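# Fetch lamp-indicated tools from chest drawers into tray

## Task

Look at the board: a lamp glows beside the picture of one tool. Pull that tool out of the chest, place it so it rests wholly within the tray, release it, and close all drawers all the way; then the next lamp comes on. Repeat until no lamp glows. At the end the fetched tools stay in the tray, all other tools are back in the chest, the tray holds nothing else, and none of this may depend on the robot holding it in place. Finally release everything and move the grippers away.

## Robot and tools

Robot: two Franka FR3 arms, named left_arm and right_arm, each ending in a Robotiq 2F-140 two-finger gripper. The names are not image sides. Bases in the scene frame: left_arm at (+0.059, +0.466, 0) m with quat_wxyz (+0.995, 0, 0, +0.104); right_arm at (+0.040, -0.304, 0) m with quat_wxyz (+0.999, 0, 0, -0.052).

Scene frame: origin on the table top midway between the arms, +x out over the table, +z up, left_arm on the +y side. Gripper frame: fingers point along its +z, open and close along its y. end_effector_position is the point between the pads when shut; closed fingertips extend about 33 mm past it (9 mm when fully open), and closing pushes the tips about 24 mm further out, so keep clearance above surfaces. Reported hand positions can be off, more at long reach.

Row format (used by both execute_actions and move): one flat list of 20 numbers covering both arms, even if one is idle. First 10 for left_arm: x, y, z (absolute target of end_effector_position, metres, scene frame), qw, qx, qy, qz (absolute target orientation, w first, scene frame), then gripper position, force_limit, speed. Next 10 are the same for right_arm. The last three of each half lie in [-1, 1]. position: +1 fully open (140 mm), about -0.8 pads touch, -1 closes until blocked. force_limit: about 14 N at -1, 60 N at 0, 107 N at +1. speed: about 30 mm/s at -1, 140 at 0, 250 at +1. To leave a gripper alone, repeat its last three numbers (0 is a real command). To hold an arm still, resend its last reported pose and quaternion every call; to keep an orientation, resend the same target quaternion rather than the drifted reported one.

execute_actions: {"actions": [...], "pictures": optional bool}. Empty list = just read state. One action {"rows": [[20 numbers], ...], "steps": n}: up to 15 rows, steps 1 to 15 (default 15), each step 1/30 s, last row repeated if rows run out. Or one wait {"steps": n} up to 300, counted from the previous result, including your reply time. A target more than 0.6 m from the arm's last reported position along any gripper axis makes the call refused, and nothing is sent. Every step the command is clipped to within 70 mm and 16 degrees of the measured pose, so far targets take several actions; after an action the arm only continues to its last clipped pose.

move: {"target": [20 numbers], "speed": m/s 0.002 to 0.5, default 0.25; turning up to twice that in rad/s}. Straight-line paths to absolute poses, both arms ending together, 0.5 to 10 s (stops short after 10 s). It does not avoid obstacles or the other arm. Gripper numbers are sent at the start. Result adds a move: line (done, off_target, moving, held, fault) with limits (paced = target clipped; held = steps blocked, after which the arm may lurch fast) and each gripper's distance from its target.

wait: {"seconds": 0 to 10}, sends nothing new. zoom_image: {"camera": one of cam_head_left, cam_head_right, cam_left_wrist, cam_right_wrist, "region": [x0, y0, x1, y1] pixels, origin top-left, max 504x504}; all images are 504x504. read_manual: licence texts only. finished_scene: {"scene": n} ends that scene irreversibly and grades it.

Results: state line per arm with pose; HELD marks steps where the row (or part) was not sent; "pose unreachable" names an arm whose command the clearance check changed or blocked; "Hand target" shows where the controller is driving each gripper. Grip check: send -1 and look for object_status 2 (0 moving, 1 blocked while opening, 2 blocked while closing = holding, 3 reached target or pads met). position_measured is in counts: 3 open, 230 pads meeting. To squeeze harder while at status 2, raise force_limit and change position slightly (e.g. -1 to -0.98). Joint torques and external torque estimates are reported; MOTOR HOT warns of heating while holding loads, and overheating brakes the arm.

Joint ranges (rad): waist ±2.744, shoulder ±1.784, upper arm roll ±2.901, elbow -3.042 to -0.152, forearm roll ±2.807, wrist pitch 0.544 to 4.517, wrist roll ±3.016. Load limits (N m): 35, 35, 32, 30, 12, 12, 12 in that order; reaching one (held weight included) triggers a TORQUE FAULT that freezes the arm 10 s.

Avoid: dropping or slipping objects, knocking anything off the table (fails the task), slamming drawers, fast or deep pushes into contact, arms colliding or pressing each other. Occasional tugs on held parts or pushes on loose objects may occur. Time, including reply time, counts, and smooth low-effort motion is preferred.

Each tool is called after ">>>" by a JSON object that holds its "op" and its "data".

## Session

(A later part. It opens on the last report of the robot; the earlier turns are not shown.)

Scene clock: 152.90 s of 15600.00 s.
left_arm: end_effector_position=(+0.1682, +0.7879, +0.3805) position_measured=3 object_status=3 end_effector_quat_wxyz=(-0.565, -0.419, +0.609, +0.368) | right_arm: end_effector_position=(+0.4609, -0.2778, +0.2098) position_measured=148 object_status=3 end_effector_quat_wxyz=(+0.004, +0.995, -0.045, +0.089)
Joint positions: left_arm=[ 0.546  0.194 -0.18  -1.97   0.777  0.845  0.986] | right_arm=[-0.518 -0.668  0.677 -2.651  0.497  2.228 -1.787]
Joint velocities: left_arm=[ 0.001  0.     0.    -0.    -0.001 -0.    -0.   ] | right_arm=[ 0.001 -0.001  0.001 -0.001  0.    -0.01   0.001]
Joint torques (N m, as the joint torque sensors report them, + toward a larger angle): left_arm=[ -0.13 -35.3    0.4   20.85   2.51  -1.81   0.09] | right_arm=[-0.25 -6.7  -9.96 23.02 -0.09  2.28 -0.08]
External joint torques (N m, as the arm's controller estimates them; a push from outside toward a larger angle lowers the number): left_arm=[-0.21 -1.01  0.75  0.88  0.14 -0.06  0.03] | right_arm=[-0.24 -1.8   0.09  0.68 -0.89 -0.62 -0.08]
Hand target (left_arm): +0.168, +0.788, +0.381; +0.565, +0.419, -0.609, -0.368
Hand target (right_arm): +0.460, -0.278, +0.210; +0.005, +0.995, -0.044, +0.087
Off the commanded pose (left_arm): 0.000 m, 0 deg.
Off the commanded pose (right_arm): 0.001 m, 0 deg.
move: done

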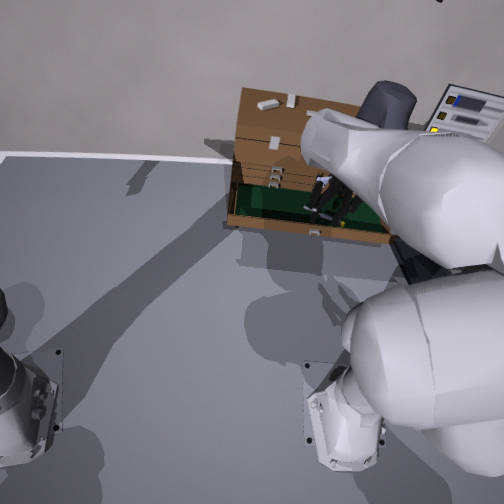

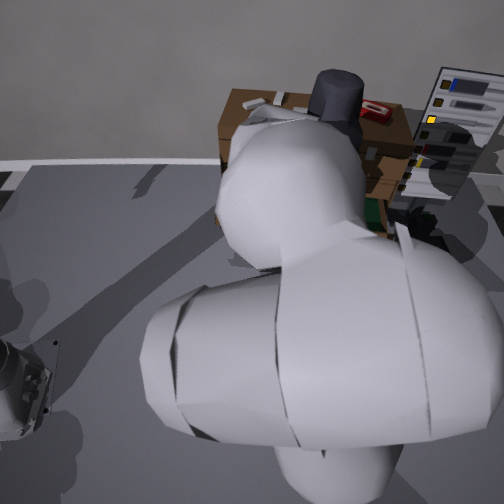

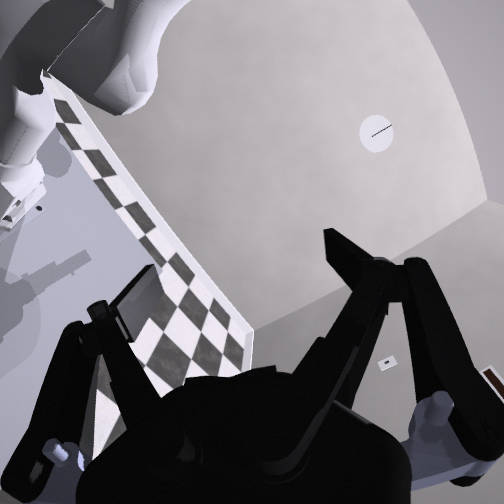

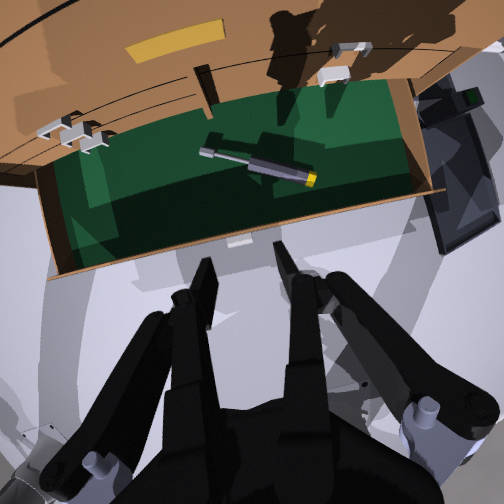

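>>> {"op": "move", "data": {"target": [0.1682,0.7879,0.3805,-0.565,-0.419,0.609,0.368,1,0,0,0.460,-0.275,0.138,0.004,0.995,-0.043,0.087,-0.15,-0.3,-0.3], "speed": 0.06}}

>>> {"op": "move", "data": {"target": [0.1682,0.7879,0.3805,-0.565,-0.419,0.609,0.368,1,0,0,0.558,-0.284,0.138,0.004,0.995,-0.043,0.087,-0.15,-0.3,-0.3], "speed": 0.04}}

>>> {"op": "move", "data": {"target": [0.1682,0.7879,0.3805,-0.565,-0.419,0.609,0.368,1,0,0,0.548,-0.282,0.134,0.015,0.939,-0.041,0.342,-0.15,-0.3,-0.3], "speed": 0.1}}

>>> {"op": "move", "data": {"target": [0.1682,0.7879,0.3805,-0.565,-0.419,0.609,0.368,1,0,0,0.594,-0.285,0.133,0.015,0.939,-0.041,0.342,-0.15,-0.3,-0.3], "speed": 0.035}}

>>> {"op": "move", "data": {"target": [0.1682,0.7879,0.3805,-0.565,-0.419,0.609,0.368,1,0,0,0.607,-0.285,0.133,0.015,0.939,-0.041,0.342,-0.15,-0.3,-0.3], "speed": 0.012}}

Scene clock: 171.37 s of 15600.00 s.
left_arm: end_effector_position=(+0.1682, +0.7879, +0.3805) position_measured=3 object_status=3 end_effector_quat_wxyz=(-0.565, -0.419, +0.609, +0.368) | right_arm: end_effector_position=(+0.4593, -0.2739, +0.1381) position_measured=148 object_status=3 end_effector_quat_wxyz=(+0.004, +0.995, -0.042, +0.085)
Joint positions: left_arm=[ 0.546  0.194 -0.18  -1.97   0.777  0.845  0.986] | right_arm=[-0.529 -0.527  0.779 -2.745  0.538  2.457 -1.787]
Joint velocities: left_arm=[-0.001  0.    -0.001 -0.002  0.001 -0.001  0.   ] | right_arm=[-0.     0.003 -0.001  0.     0.001  0.012  0.001]
Joint torques (N m, as the joint torque sensors report them, + toward a larger angle): left_arm=[ -0.33 -35.1    0.61  20.15   2.55  -1.85   0.08] | right_arm=[-0.7  -6.51 -7.42 20.4   0.95  3.44 -0.18]
External joint torques (N m, as the arm's controller estimates them; a push from outside toward a larger angle lowers the number): left_arm=[-0.31 -0.77  1.05  0.18  0.18 -0.1   0.02] | right_arm=[-0.7   0.3   1.08 -0.31  0.3   0.57 -0.18]
Hand target (left_arm): +0.168, +0.788, +0.381; +0.565, +0.419, -0.609, -0.368
Hand target (right_arm): +0.460, -0.274, +0.138; +0.004, +0.995, -0.042, +0.087
Off the commanded pose (left_arm): 0.000 m, 0 deg.
Off the commanded pose (right_arm): 0.001 m, 0 deg.
After step 90, 13.73 s passed at rest.
move: done

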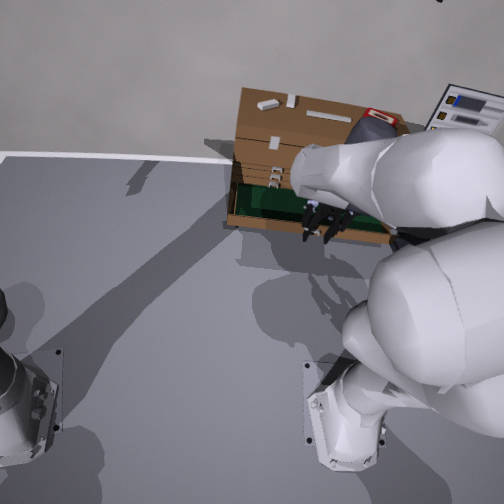

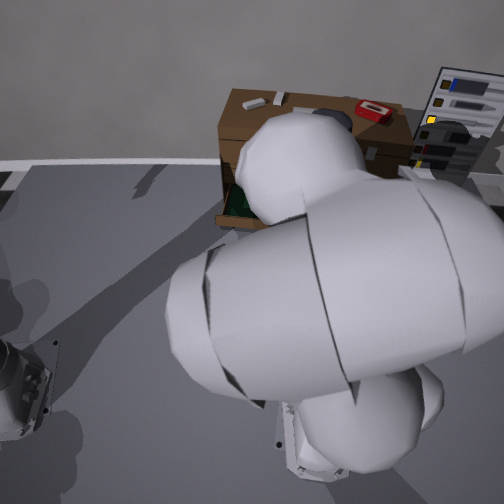

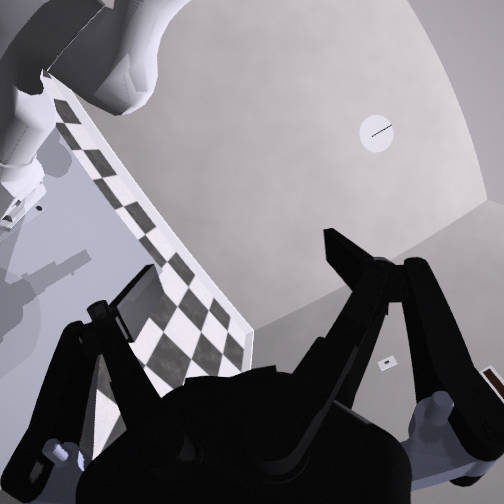

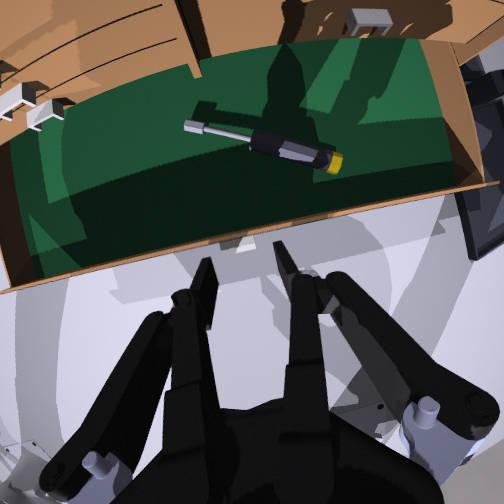

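Scene clock: 174.13 s of 15600.00 s.
left_arm: end_effector_position=(+0.1682, +0.7879, +0.3805) position_measured=3 object_status=3 end_effector_quat_wxyz=(-0.565, -0.419, +0.609, +0.368) | right_arm: end_effector_position=(+0.5545, -0.2855, +0.1364) position_measured=148 object_status=3 end_effector_quat_wxyz=(+0.005, +0.996, -0.035, +0.083)
Joint positions: left_arm=[ 0.546  0.194 -0.18  -1.97   0.777  0.845  0.986] | right_arm=[-0.929 -0.213  1.088 -2.471  0.282  2.519 -1.656]
Joint velocities: left_arm=[-0.001 -0.001  0.    -0.002  0.001 -0.    -0.   ] | right_arm=[-0.042 -0.     0.043  0.006 -0.006  0.     0.037]
Joint torques (N m, as the joint torque sensors report them, + toward a larger angle): left_arm=[ -0.48 -34.96   0.91  20.45   2.49  -1.83   0.06] | right_arm=[-2.24 -7.61 -4.27 22.47 -0.42  3.96  0.11]
External joint torques (N m, as the arm's controller estimates them; a push from outside toward a larger angle lowers the number): left_arm=[-0.41 -0.68  1.4   0.51  0.13 -0.09  0.  ] | right_arm=[-2.11  0.45  1.29  0.95 -1.05  1.09  0.1 ]
Hand target (left_arm): +0.168, +0.788, +0.381; +0.565, +0.419, -0.609, -0.368
Hand target (right_arm): +0.558, -0.287, +0.138; +0.006, +0.995, -0.043, +0.087
Off the commanded pose (left_arm): 0.000 m, 0 deg.
Off the commanded pose (right_arm): 0.004 m, 1 deg.
move: off_target (right_arm)

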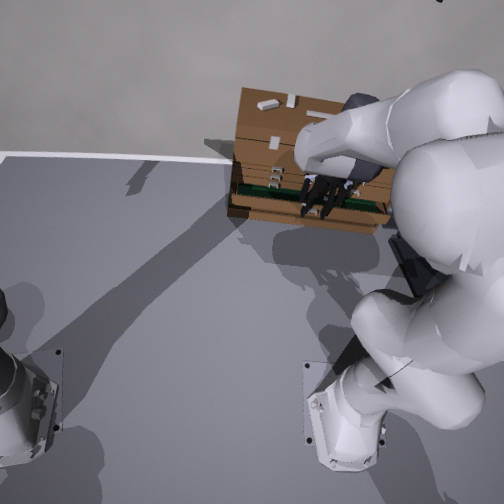

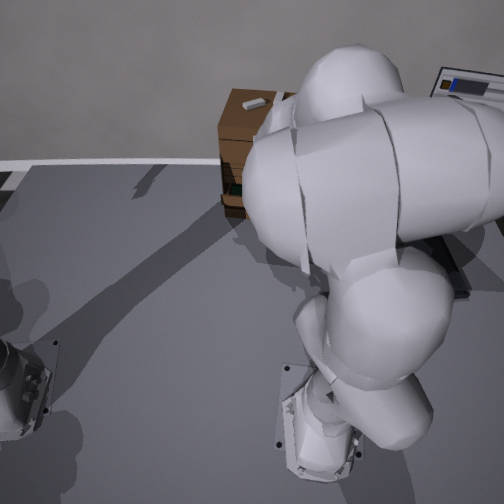

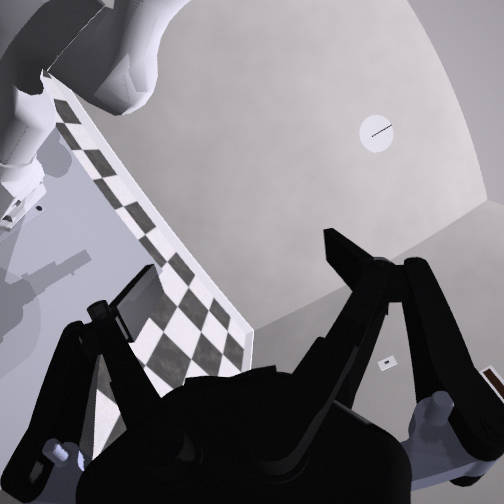

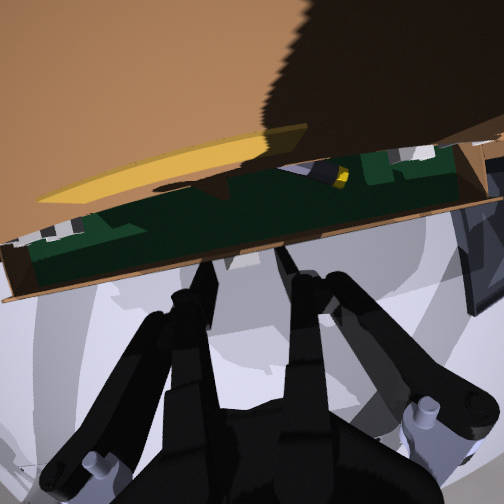

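Scene clock: 177.30 s of 15600.00 s.
left_arm: end_effector_position=(+0.1682, +0.7879, +0.3805) position_measured=3 object_status=3 end_effector_quat_wxyz=(-0.565, -0.419, +0.609, +0.368) | right_arm: end_effector_position=(+0.5460, -0.2776, +0.1262) position_measured=148 object_status=3 end_effector_quat_wxyz=(+0.021, +0.943, -0.032, +0.332)
Joint positions: left_arm=[ 0.546  0.194 -0.18  -1.97   0.777  0.845  0.986] | right_arm=[-0.141 -0.127  0.525 -2.919  0.543  3.492 -1.782]
Joint velocities: left_arm=[-0.002 -0.     0.001 -0.001  0.001  0.    -0.001] | right_arm=[ 0.089  0.01  -0.124 -0.023 -0.098  0.041  0.082]
Joint torques (N m, as the joint torque sensors report them, + toward a larger angle): left_arm=[ -0.17 -35.36   0.77  20.62   2.5   -1.86   0.05] | right_arm=[  0.67 -17.66  -2.3   17.38  -1.13   4.97   0.24]
External joint torques (N m, as the arm's controller estimates them; a push from outside toward a larger angle lowers the number): left_arm=[-0.15 -1.13  1.2   0.69  0.13 -0.12 -0.01] | right_arm=[ 0.67 -0.44 -1.08  1.35 -1.06  1.5   0.22]
Hand target (left_arm): +0.168, +0.788, +0.381; +0.565, +0.419, -0.609, -0.368
Hand target (right_arm): +0.550, -0.277, +0.132; +0.017, +0.939, -0.041, +0.341
Off the commanded pose (left_arm): 0.000 m, 0 deg.
Off the commanded pose (right_arm): 0.009 m, 2 deg.
move: off_target (right_arm)

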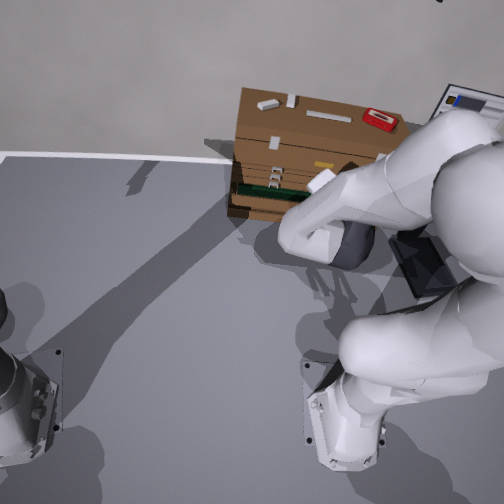

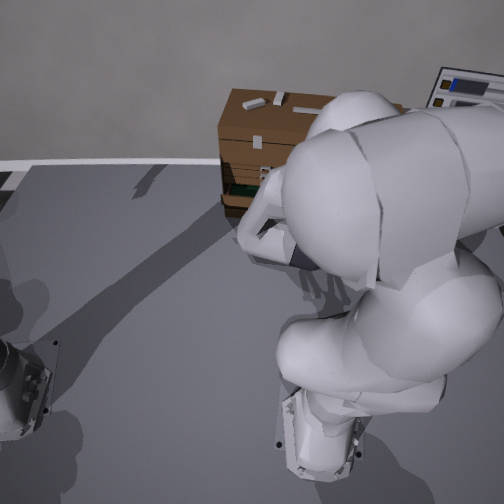

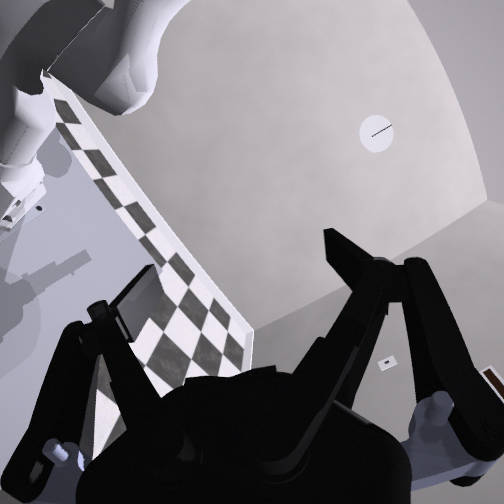

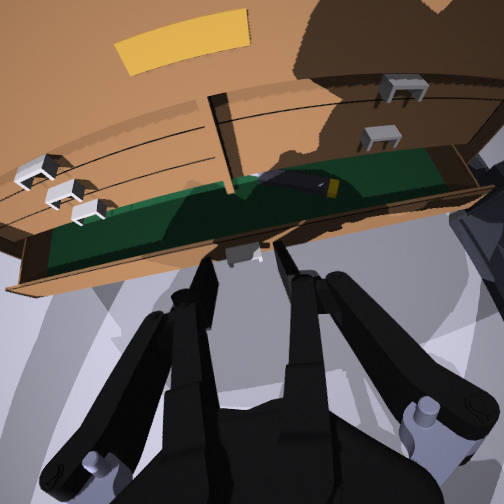

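Scene clock: 179.00 s of 15600.00 s.
left_arm: end_effector_position=(+0.1682, +0.7879, +0.3805) position_measured=3 object_status=3 end_effector_quat_wxyz=(-0.565, -0.419, +0.609, +0.368) | right_arm: end_effector_position=(+0.5895, -0.2828, +0.1274) position_measured=148 object_status=3 end_effector_quat_wxyz=(+0.010, +0.941, -0.044, +0.336)
Joint positions: left_arm=[ 0.546  0.194 -0.18  -1.97   0.777  0.845  0.986] | right_arm=[-0.196 -0.013  0.532 -2.788  0.576  3.491 -1.856]
Joint velocities: left_arm=[ 0.001  0.001 -0.001  0.    -0.001 -0.    -0.001] | right_arm=[-0.001  0.005  0.008  0.01   0.037 -0.    -0.045]
Joint torques (N m, as the joint torque sensors report them, + toward a larger angle): left_arm=[  0.33 -35.18   0.26  21.11   2.49  -1.8    0.05] | right_arm=[ -1.9  -21.65   0.11  20.36   0.47   4.29  -0.51]
External joint torques (N m, as the arm's controller estimates them; a push from outside toward a larger angle lowers the number): left_arm=[ 0.29 -0.98  0.65  1.19  0.13 -0.06 -0.01] | right_arm=[-1.94 -0.66  0.25  3.99  0.83  0.88 -0.52]
Hand target (left_arm): +0.168, +0.788, +0.381; +0.565, +0.419, -0.609, -0.368
Hand target (right_arm): +0.594, -0.286, +0.133; +0.014, +0.938, -0.040, +0.343
Off the commanded pose (left_arm): 0.000 m, 0 deg.
Off the commanded pose (right_arm): 0.007 m, 1 deg.
move: off_target (right_arm)

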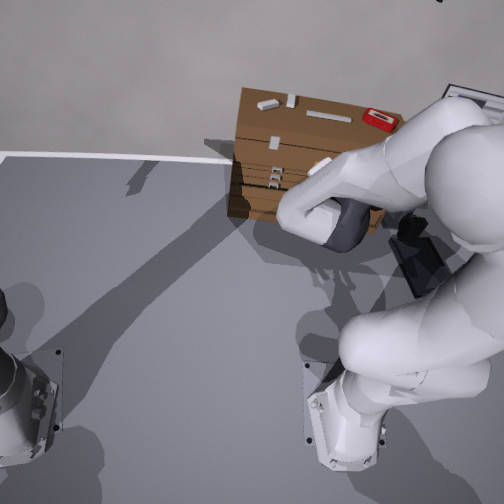

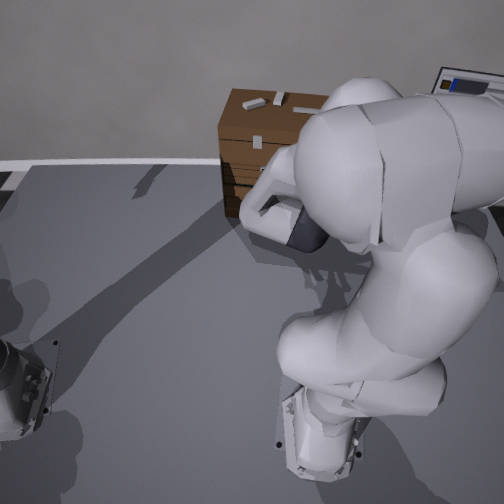

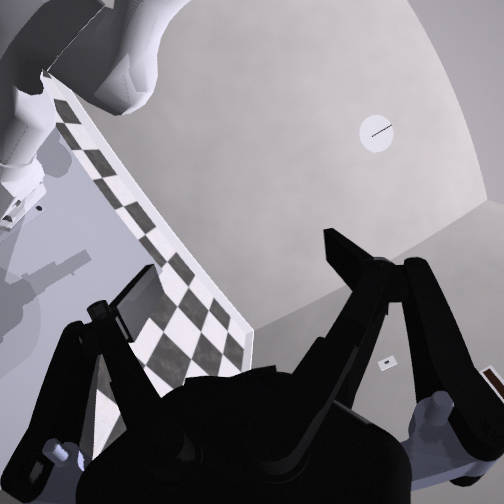

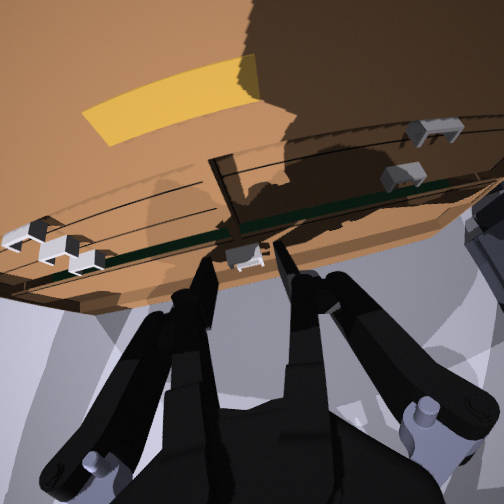

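Scene clock: 180.77 s of 15600.00 s.
left_arm: end_effector_position=(+0.1682, +0.7879, +0.3805) position_measured=3 object_status=3 end_effector_quat_wxyz=(-0.565, -0.419, +0.609, +0.368) | right_arm: end_effector_position=(+0.6023, -0.2839, +0.1276) position_measured=148 object_status=3 end_effector_quat_wxyz=(+0.011, +0.941, -0.045, +0.337)
Joint positions: left_arm=[ 0.546  0.194 -0.18  -1.97   0.777  0.845  0.986] | right_arm=[-0.188  0.024  0.533 -2.736  0.661  3.489 -1.942]
Joint velocities: left_arm=[ 0.    -0.001 -0.002  0.001 -0.     0.    -0.002] | right_arm=[ 0.011  0.003  0.001  0.009  0.043 -0.001 -0.046]
Joint torques (N m, as the joint torque sensors report them, + toward a larger angle): left_arm=[ -0.29 -35.5    0.18  20.63   2.49  -1.85   0.04] | right_arm=[ -0.33 -22.63   0.47  20.84  -0.11   4.14  -0.37]
External joint torques (N m, as the arm's controller estimates them; a push from outside toward a larger angle lowers the number): left_arm=[-0.19 -1.02  0.7   0.55  0.12 -0.11 -0.02] | right_arm=[-0.34 -0.24  0.15  4.15  0.42  0.78 -0.38]
Hand target (left_arm): +0.168, +0.788, +0.381; +0.565, +0.419, -0.609, -0.368
Hand target (right_arm): +0.607, -0.285, +0.133; +0.014, +0.938, -0.041, +0.343
Off the commanded pose (left_arm): 0.000 m, 0 deg.
Off the commanded pose (right_arm): 0.007 m, 1 deg.
move: off_target (right_arm)

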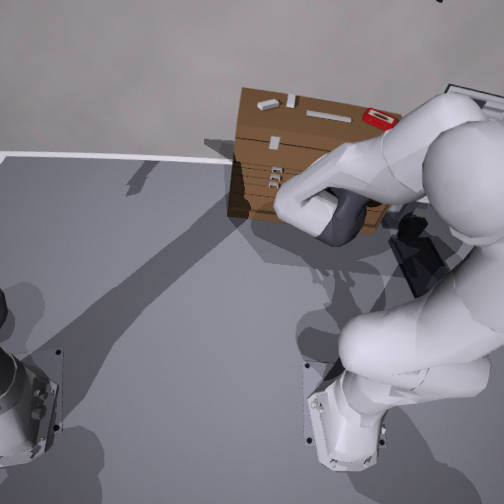

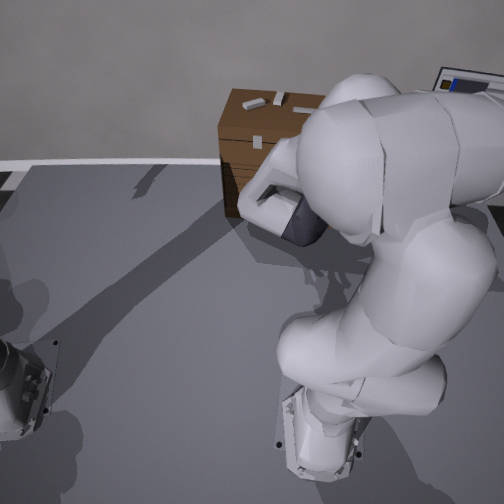

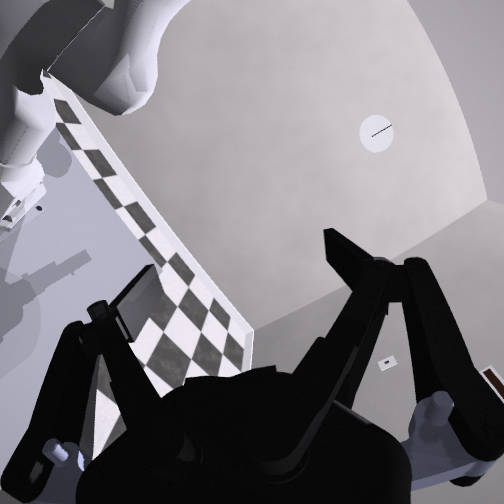

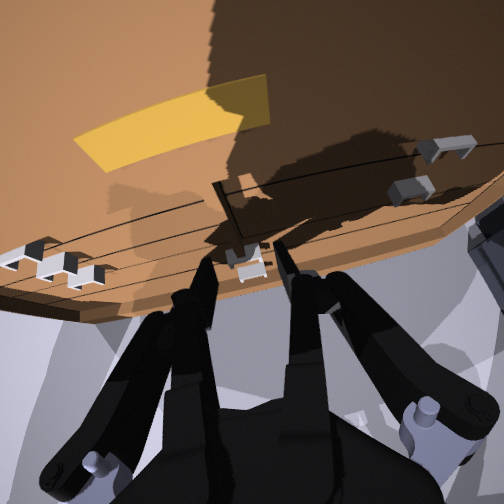

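>>> {"op": "move", "data": {"target": [0.1682,0.7879,0.3805,-0.565,-0.419,0.609,0.368,1,0,0,0.609,-0.285,0.131,0.015,0.939,-0.041,0.342,-0.15,-0.3,-0.3], "speed": 0.01}}

>>> {"op": "move", "data": {"target": [0.1682,0.7879,0.3805,-0.565,-0.419,0.609,0.368,1,0,0,0.572,-0.285,0.128,0.015,0.939,-0.041,0.342,-0.15,-0.3,-0.3], "speed": 0.06}}

>>> {"op": "move", "data": {"target": [0.1682,0.7879,0.3805,-0.565,-0.419,0.609,0.368,1,0,0,0.572,-0.287,0.082,0.015,0.939,-0.041,0.342,-0.15,-0.3,-0.3], "speed": 0.06}}

>>> {"op": "move", "data": {"target": [0.1682,0.7879,0.3805,-0.565,-0.419,0.609,0.368,1,0,0,0.602,-0.288,0.082,0.015,0.939,-0.041,0.342,-0.15,-0.3,-0.3], "speed": 0.02}}

Scene clock: 195.40 s of 15600.00 s.
left_arm: end_effector_position=(+0.1682, +0.7879, +0.3805) position_measured=3 object_status=3 end_effector_quat_wxyz=(-0.565, -0.419, +0.609, +0.368) | right_arm: end_effector_position=(+0.6038, -0.2840, +0.1272) position_measured=148 object_status=3 end_effector_quat_wxyz=(+0.012, +0.940, -0.044, +0.337)
Joint positions: left_arm=[ 0.546  0.194 -0.18  -1.97   0.777  0.845  0.986] | right_arm=[-0.182  0.032  0.533 -2.728  0.685  3.493 -1.968]
Joint velocities: left_arm=[-0.    -0.    -0.001 -0.    -0.001  0.    -0.   ] | right_arm=[ 0.005  0.001  0.001  0.003  0.015  0.003 -0.016]
Joint torques (N m, as the joint torque sensors report them, + toward a larger angle): left_arm=[ -0.08 -34.82   0.54  20.64   2.48  -1.83   0.03] | right_arm=[  0.46 -19.67   0.09  22.5   -0.47   4.31  -0.46]
External joint torques (N m, as the arm's controller estimates them; a push from outside toward a larger angle lowers the number): left_arm=[ 0.01 -0.42  1.04  0.62  0.11 -0.09 -0.03] | right_arm=[ 0.47  3.05 -0.29  5.71  0.11  0.95 -0.48]
Hand target (left_arm): +0.168, +0.788, +0.381; +0.565, +0.419, -0.609, -0.368
Hand target (right_arm): +0.609, -0.285, +0.131; +0.015, +0.939, -0.041, +0.342
Off the commanded pose (left_arm): 0.000 m, 0 deg.
Off the commanded pose (right_arm): 0.006 m, 1 deg.
After step 90, 10.67 s passed at rest.
move: off_target (right_arm)

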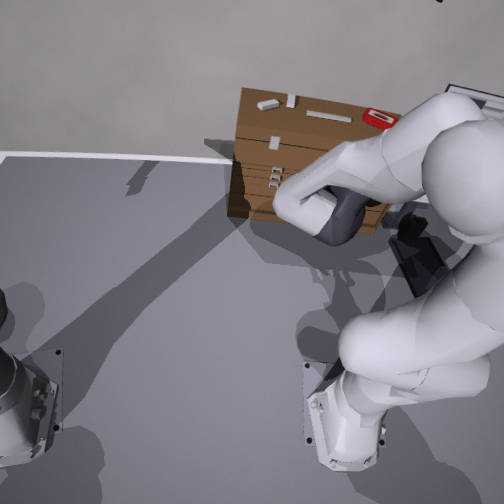

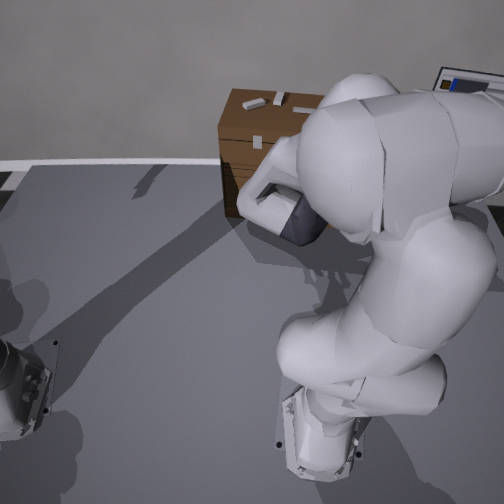

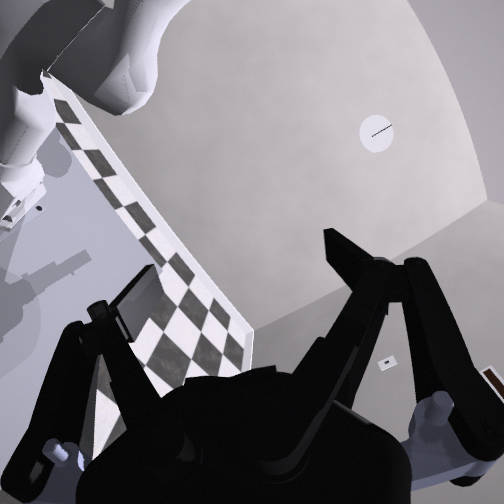

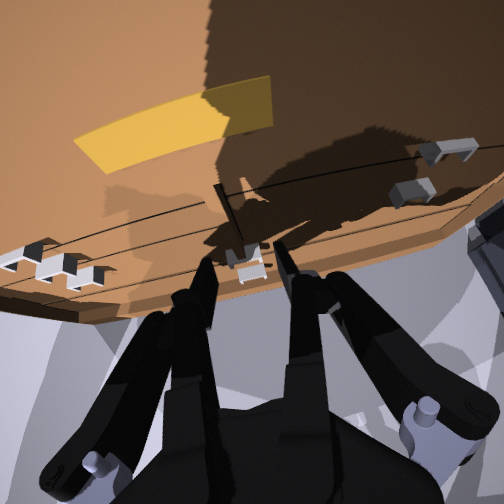

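Scene clock: 196.23 s of 15600.00 s.
left_arm: end_effector_position=(+0.1682, +0.7879, +0.3805) position_measured=3 object_status=3 end_effector_quat_wxyz=(-0.565, -0.419, +0.609, +0.368) | right_arm: end_effector_position=(+0.5706, -0.2852, +0.1256) position_measured=148 object_status=3 end_effector_quat_wxyz=(+0.024, +0.941, -0.029, +0.336)
Joint positions: left_arm=[ 0.546  0.194 -0.18  -1.97   0.777  0.845  0.986] | right_arm=[-0.163 -0.05   0.521 -2.844  0.59   3.511 -1.874]
Joint velocities: left_arm=[ 0.     0.     0.001  0.001 -0.001 -0.001 -0.001] | right_arm=[ 0.026 -0.007 -0.059 -0.024 -0.114  0.016  0.118]
Joint torques (N m, as the joint torque sensors report them, + toward a larger angle): left_arm=[ -0.21 -35.4    0.45  20.49   2.55  -1.84   0.06] | right_arm=[  0.56 -20.81  -0.79  15.71  -1.18   3.85   0.3 ]
External joint torques (N m, as the arm's controller estimates them; a push from outside toward a larger angle lowers the number): left_arm=[-0.22 -1.07  0.86  0.5   0.18 -0.1   0.  ] | right_arm=[ 0.47 -1.16 -0.37 -0.53 -0.91  0.41  0.28]
Hand target (left_arm): +0.168, +0.788, +0.381; +0.565, +0.419, -0.609, -0.368
Hand target (right_arm): +0.572, -0.284, +0.128; +0.018, +0.939, -0.042, +0.340
Off the commanded pose (left_arm): 0.000 m, 0 deg.
Off the commanded pose (right_arm): 0.003 m, 2 deg.
move: done

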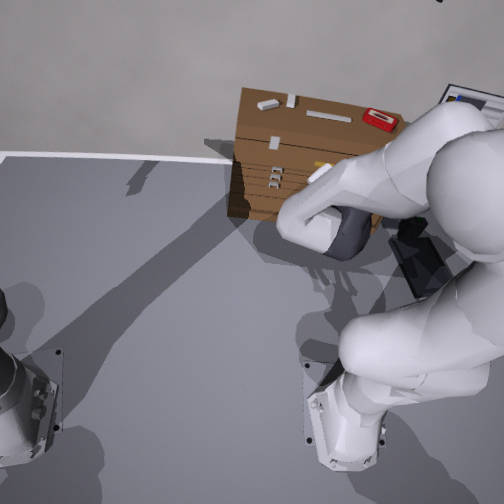

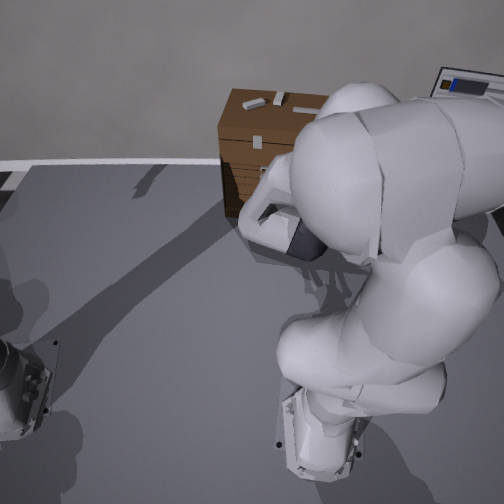

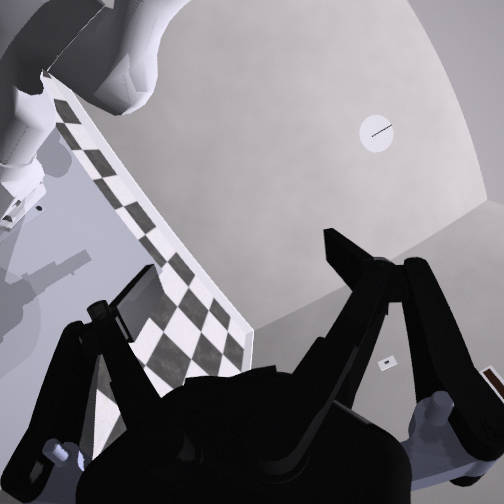

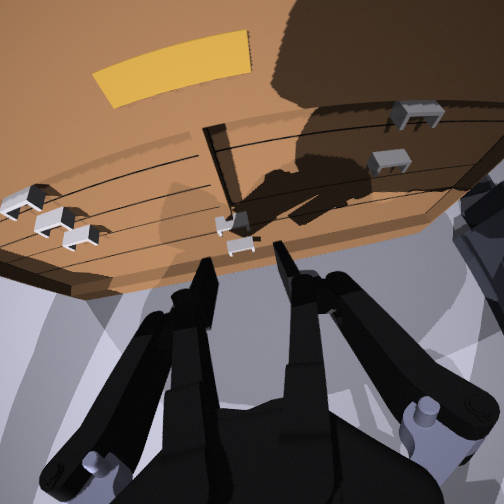

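Scene clock: 197.53 s of 15600.00 s.
left_arm: end_effector_position=(+0.1682, +0.7879, +0.3805) position_measured=3 object_status=3 end_effector_quat_wxyz=(-0.565, -0.419, +0.609, +0.368) | right_arm: end_effector_position=(+0.5702, -0.2873, +0.0803) position_measured=148 object_status=3 end_effector_quat_wxyz=(+0.017, +0.940, -0.037, +0.339)
Joint positions: left_arm=[ 0.546  0.194 -0.18  -1.97   0.777  0.845  0.986] | right_arm=[-0.201  0.154  0.518 -2.838  0.475  3.704 -1.81 ]
Joint velocities: left_arm=[ 0.001  0.    -0.    -0.001  0.001  0.001 -0.001] | right_arm=[-0.005  0.001  0.003 -0.    -0.004  0.013  0.012]
Joint torques (N m, as the joint torque sensors report them, + toward a larger angle): left_arm=[ -0.02 -35.3    0.23  21.1    2.56  -1.84   0.02] | right_arm=[ -2.05 -21.84   3.06  13.69  -1.25   3.93   0.29]
External joint torques (N m, as the arm's controller estimates them; a push from outside toward a larger angle lowers the number): left_arm=[ 0.05 -1.01  0.72  1.13  0.2  -0.11 -0.04] | right_arm=[-2.07  0.95  1.38  0.86 -0.85  0.49  0.27]
Hand target (left_arm): +0.168, +0.788, +0.381; +0.565, +0.419, -0.609, -0.368
Hand target (right_arm): +0.572, -0.287, +0.082; +0.015, +0.939, -0.041, +0.342
Off the commanded pose (left_arm): 0.000 m, 0 deg.
Off the commanded pose (right_arm): 0.003 m, 1 deg.
move: done

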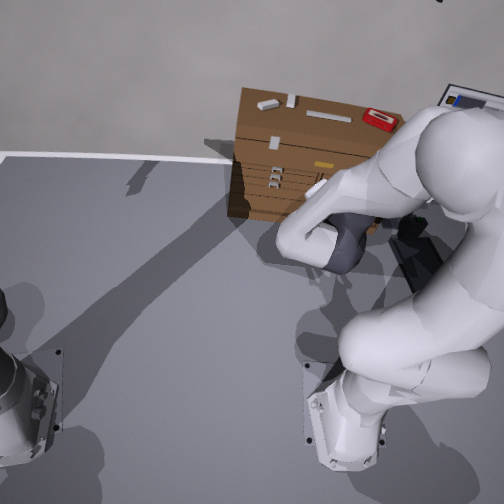

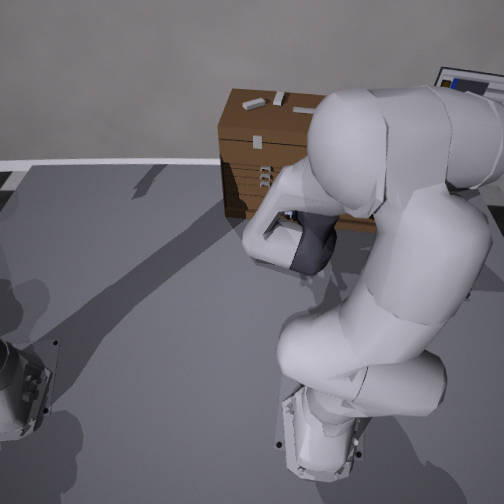

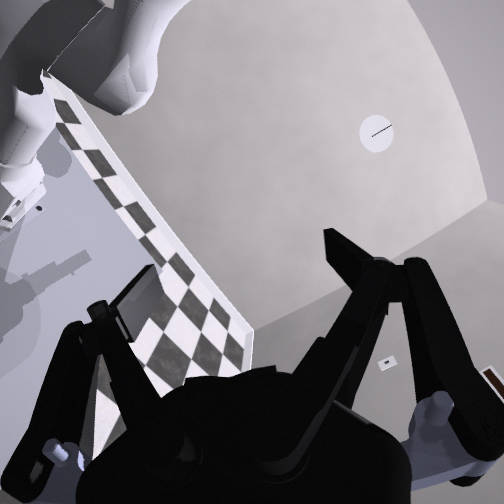

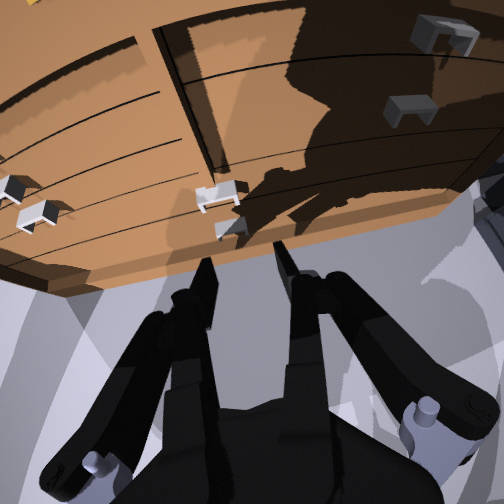

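Scene clock: 199.37 s of 15600.00 s.
left_arm: end_effector_position=(+0.1682, +0.7879, +0.3805) position_measured=3 object_status=3 end_effector_quat_wxyz=(-0.565, -0.419, +0.609, +0.368) | right_arm: end_effector_position=(+0.6016, -0.2886, +0.0839) position_measured=148 object_status=3 end_effector_quat_wxyz=(+0.014, +0.937, -0.044, +0.345)
Joint positions: left_arm=[ 0.546  0.194 -0.18  -1.97   0.777  0.845  0.986] | right_arm=[-0.165  0.202  0.473 -2.745  0.507  3.681 -1.852]
Joint velocities: left_arm=[ 0.001  0.001  0.    -0.001 -0.     0.     0.001] | right_arm=[ 0.016 -0.    -0.012  0.002  0.007 -0.001 -0.01 ]
Joint torques (N m, as the joint torque sensors report them, + toward a larger angle): left_arm=[ -0.48 -34.92   0.84  20.76   2.5   -1.84   0.07] | right_arm=[  0.88 -22.75   1.91  16.37  -0.13   2.33  -0.56]
External joint torques (N m, as the arm's controller estimates them; a push from outside toward a larger angle lowers the number): left_arm=[-0.49 -0.64  1.25  0.8   0.13 -0.1   0.01] | right_arm=[ 0.9   2.89 -0.21  2.62  0.38 -1.11 -0.57]
Hand target (left_arm): +0.168, +0.788, +0.381; +0.565, +0.419, -0.609, -0.368
Hand target (right_arm): +0.602, -0.289, +0.082; +0.015, +0.939, -0.041, +0.342
Off the commanded pose (left_arm): 0.000 m, 0 deg.
Off the commanded pose (right_arm): 0.002 m, 1 deg.
move: done

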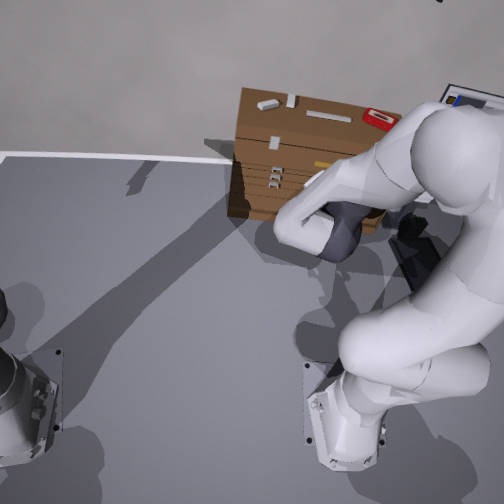

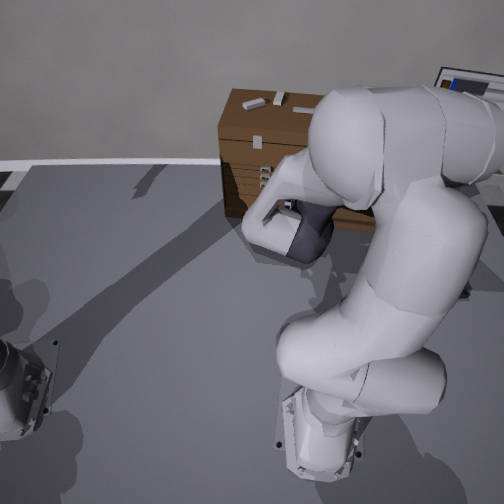

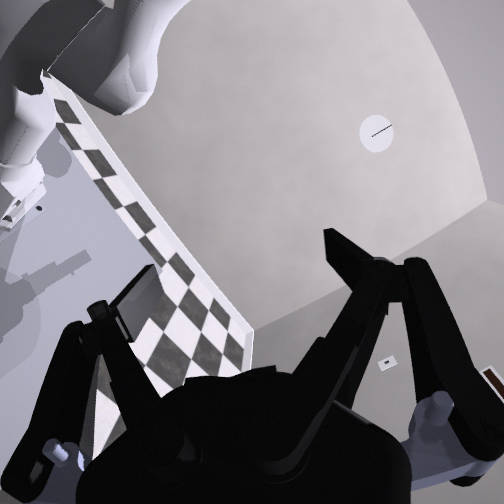

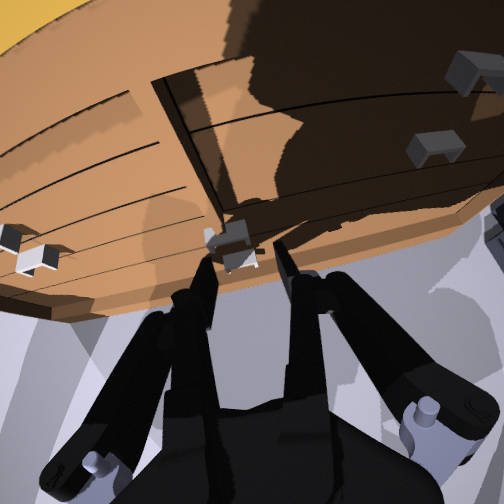

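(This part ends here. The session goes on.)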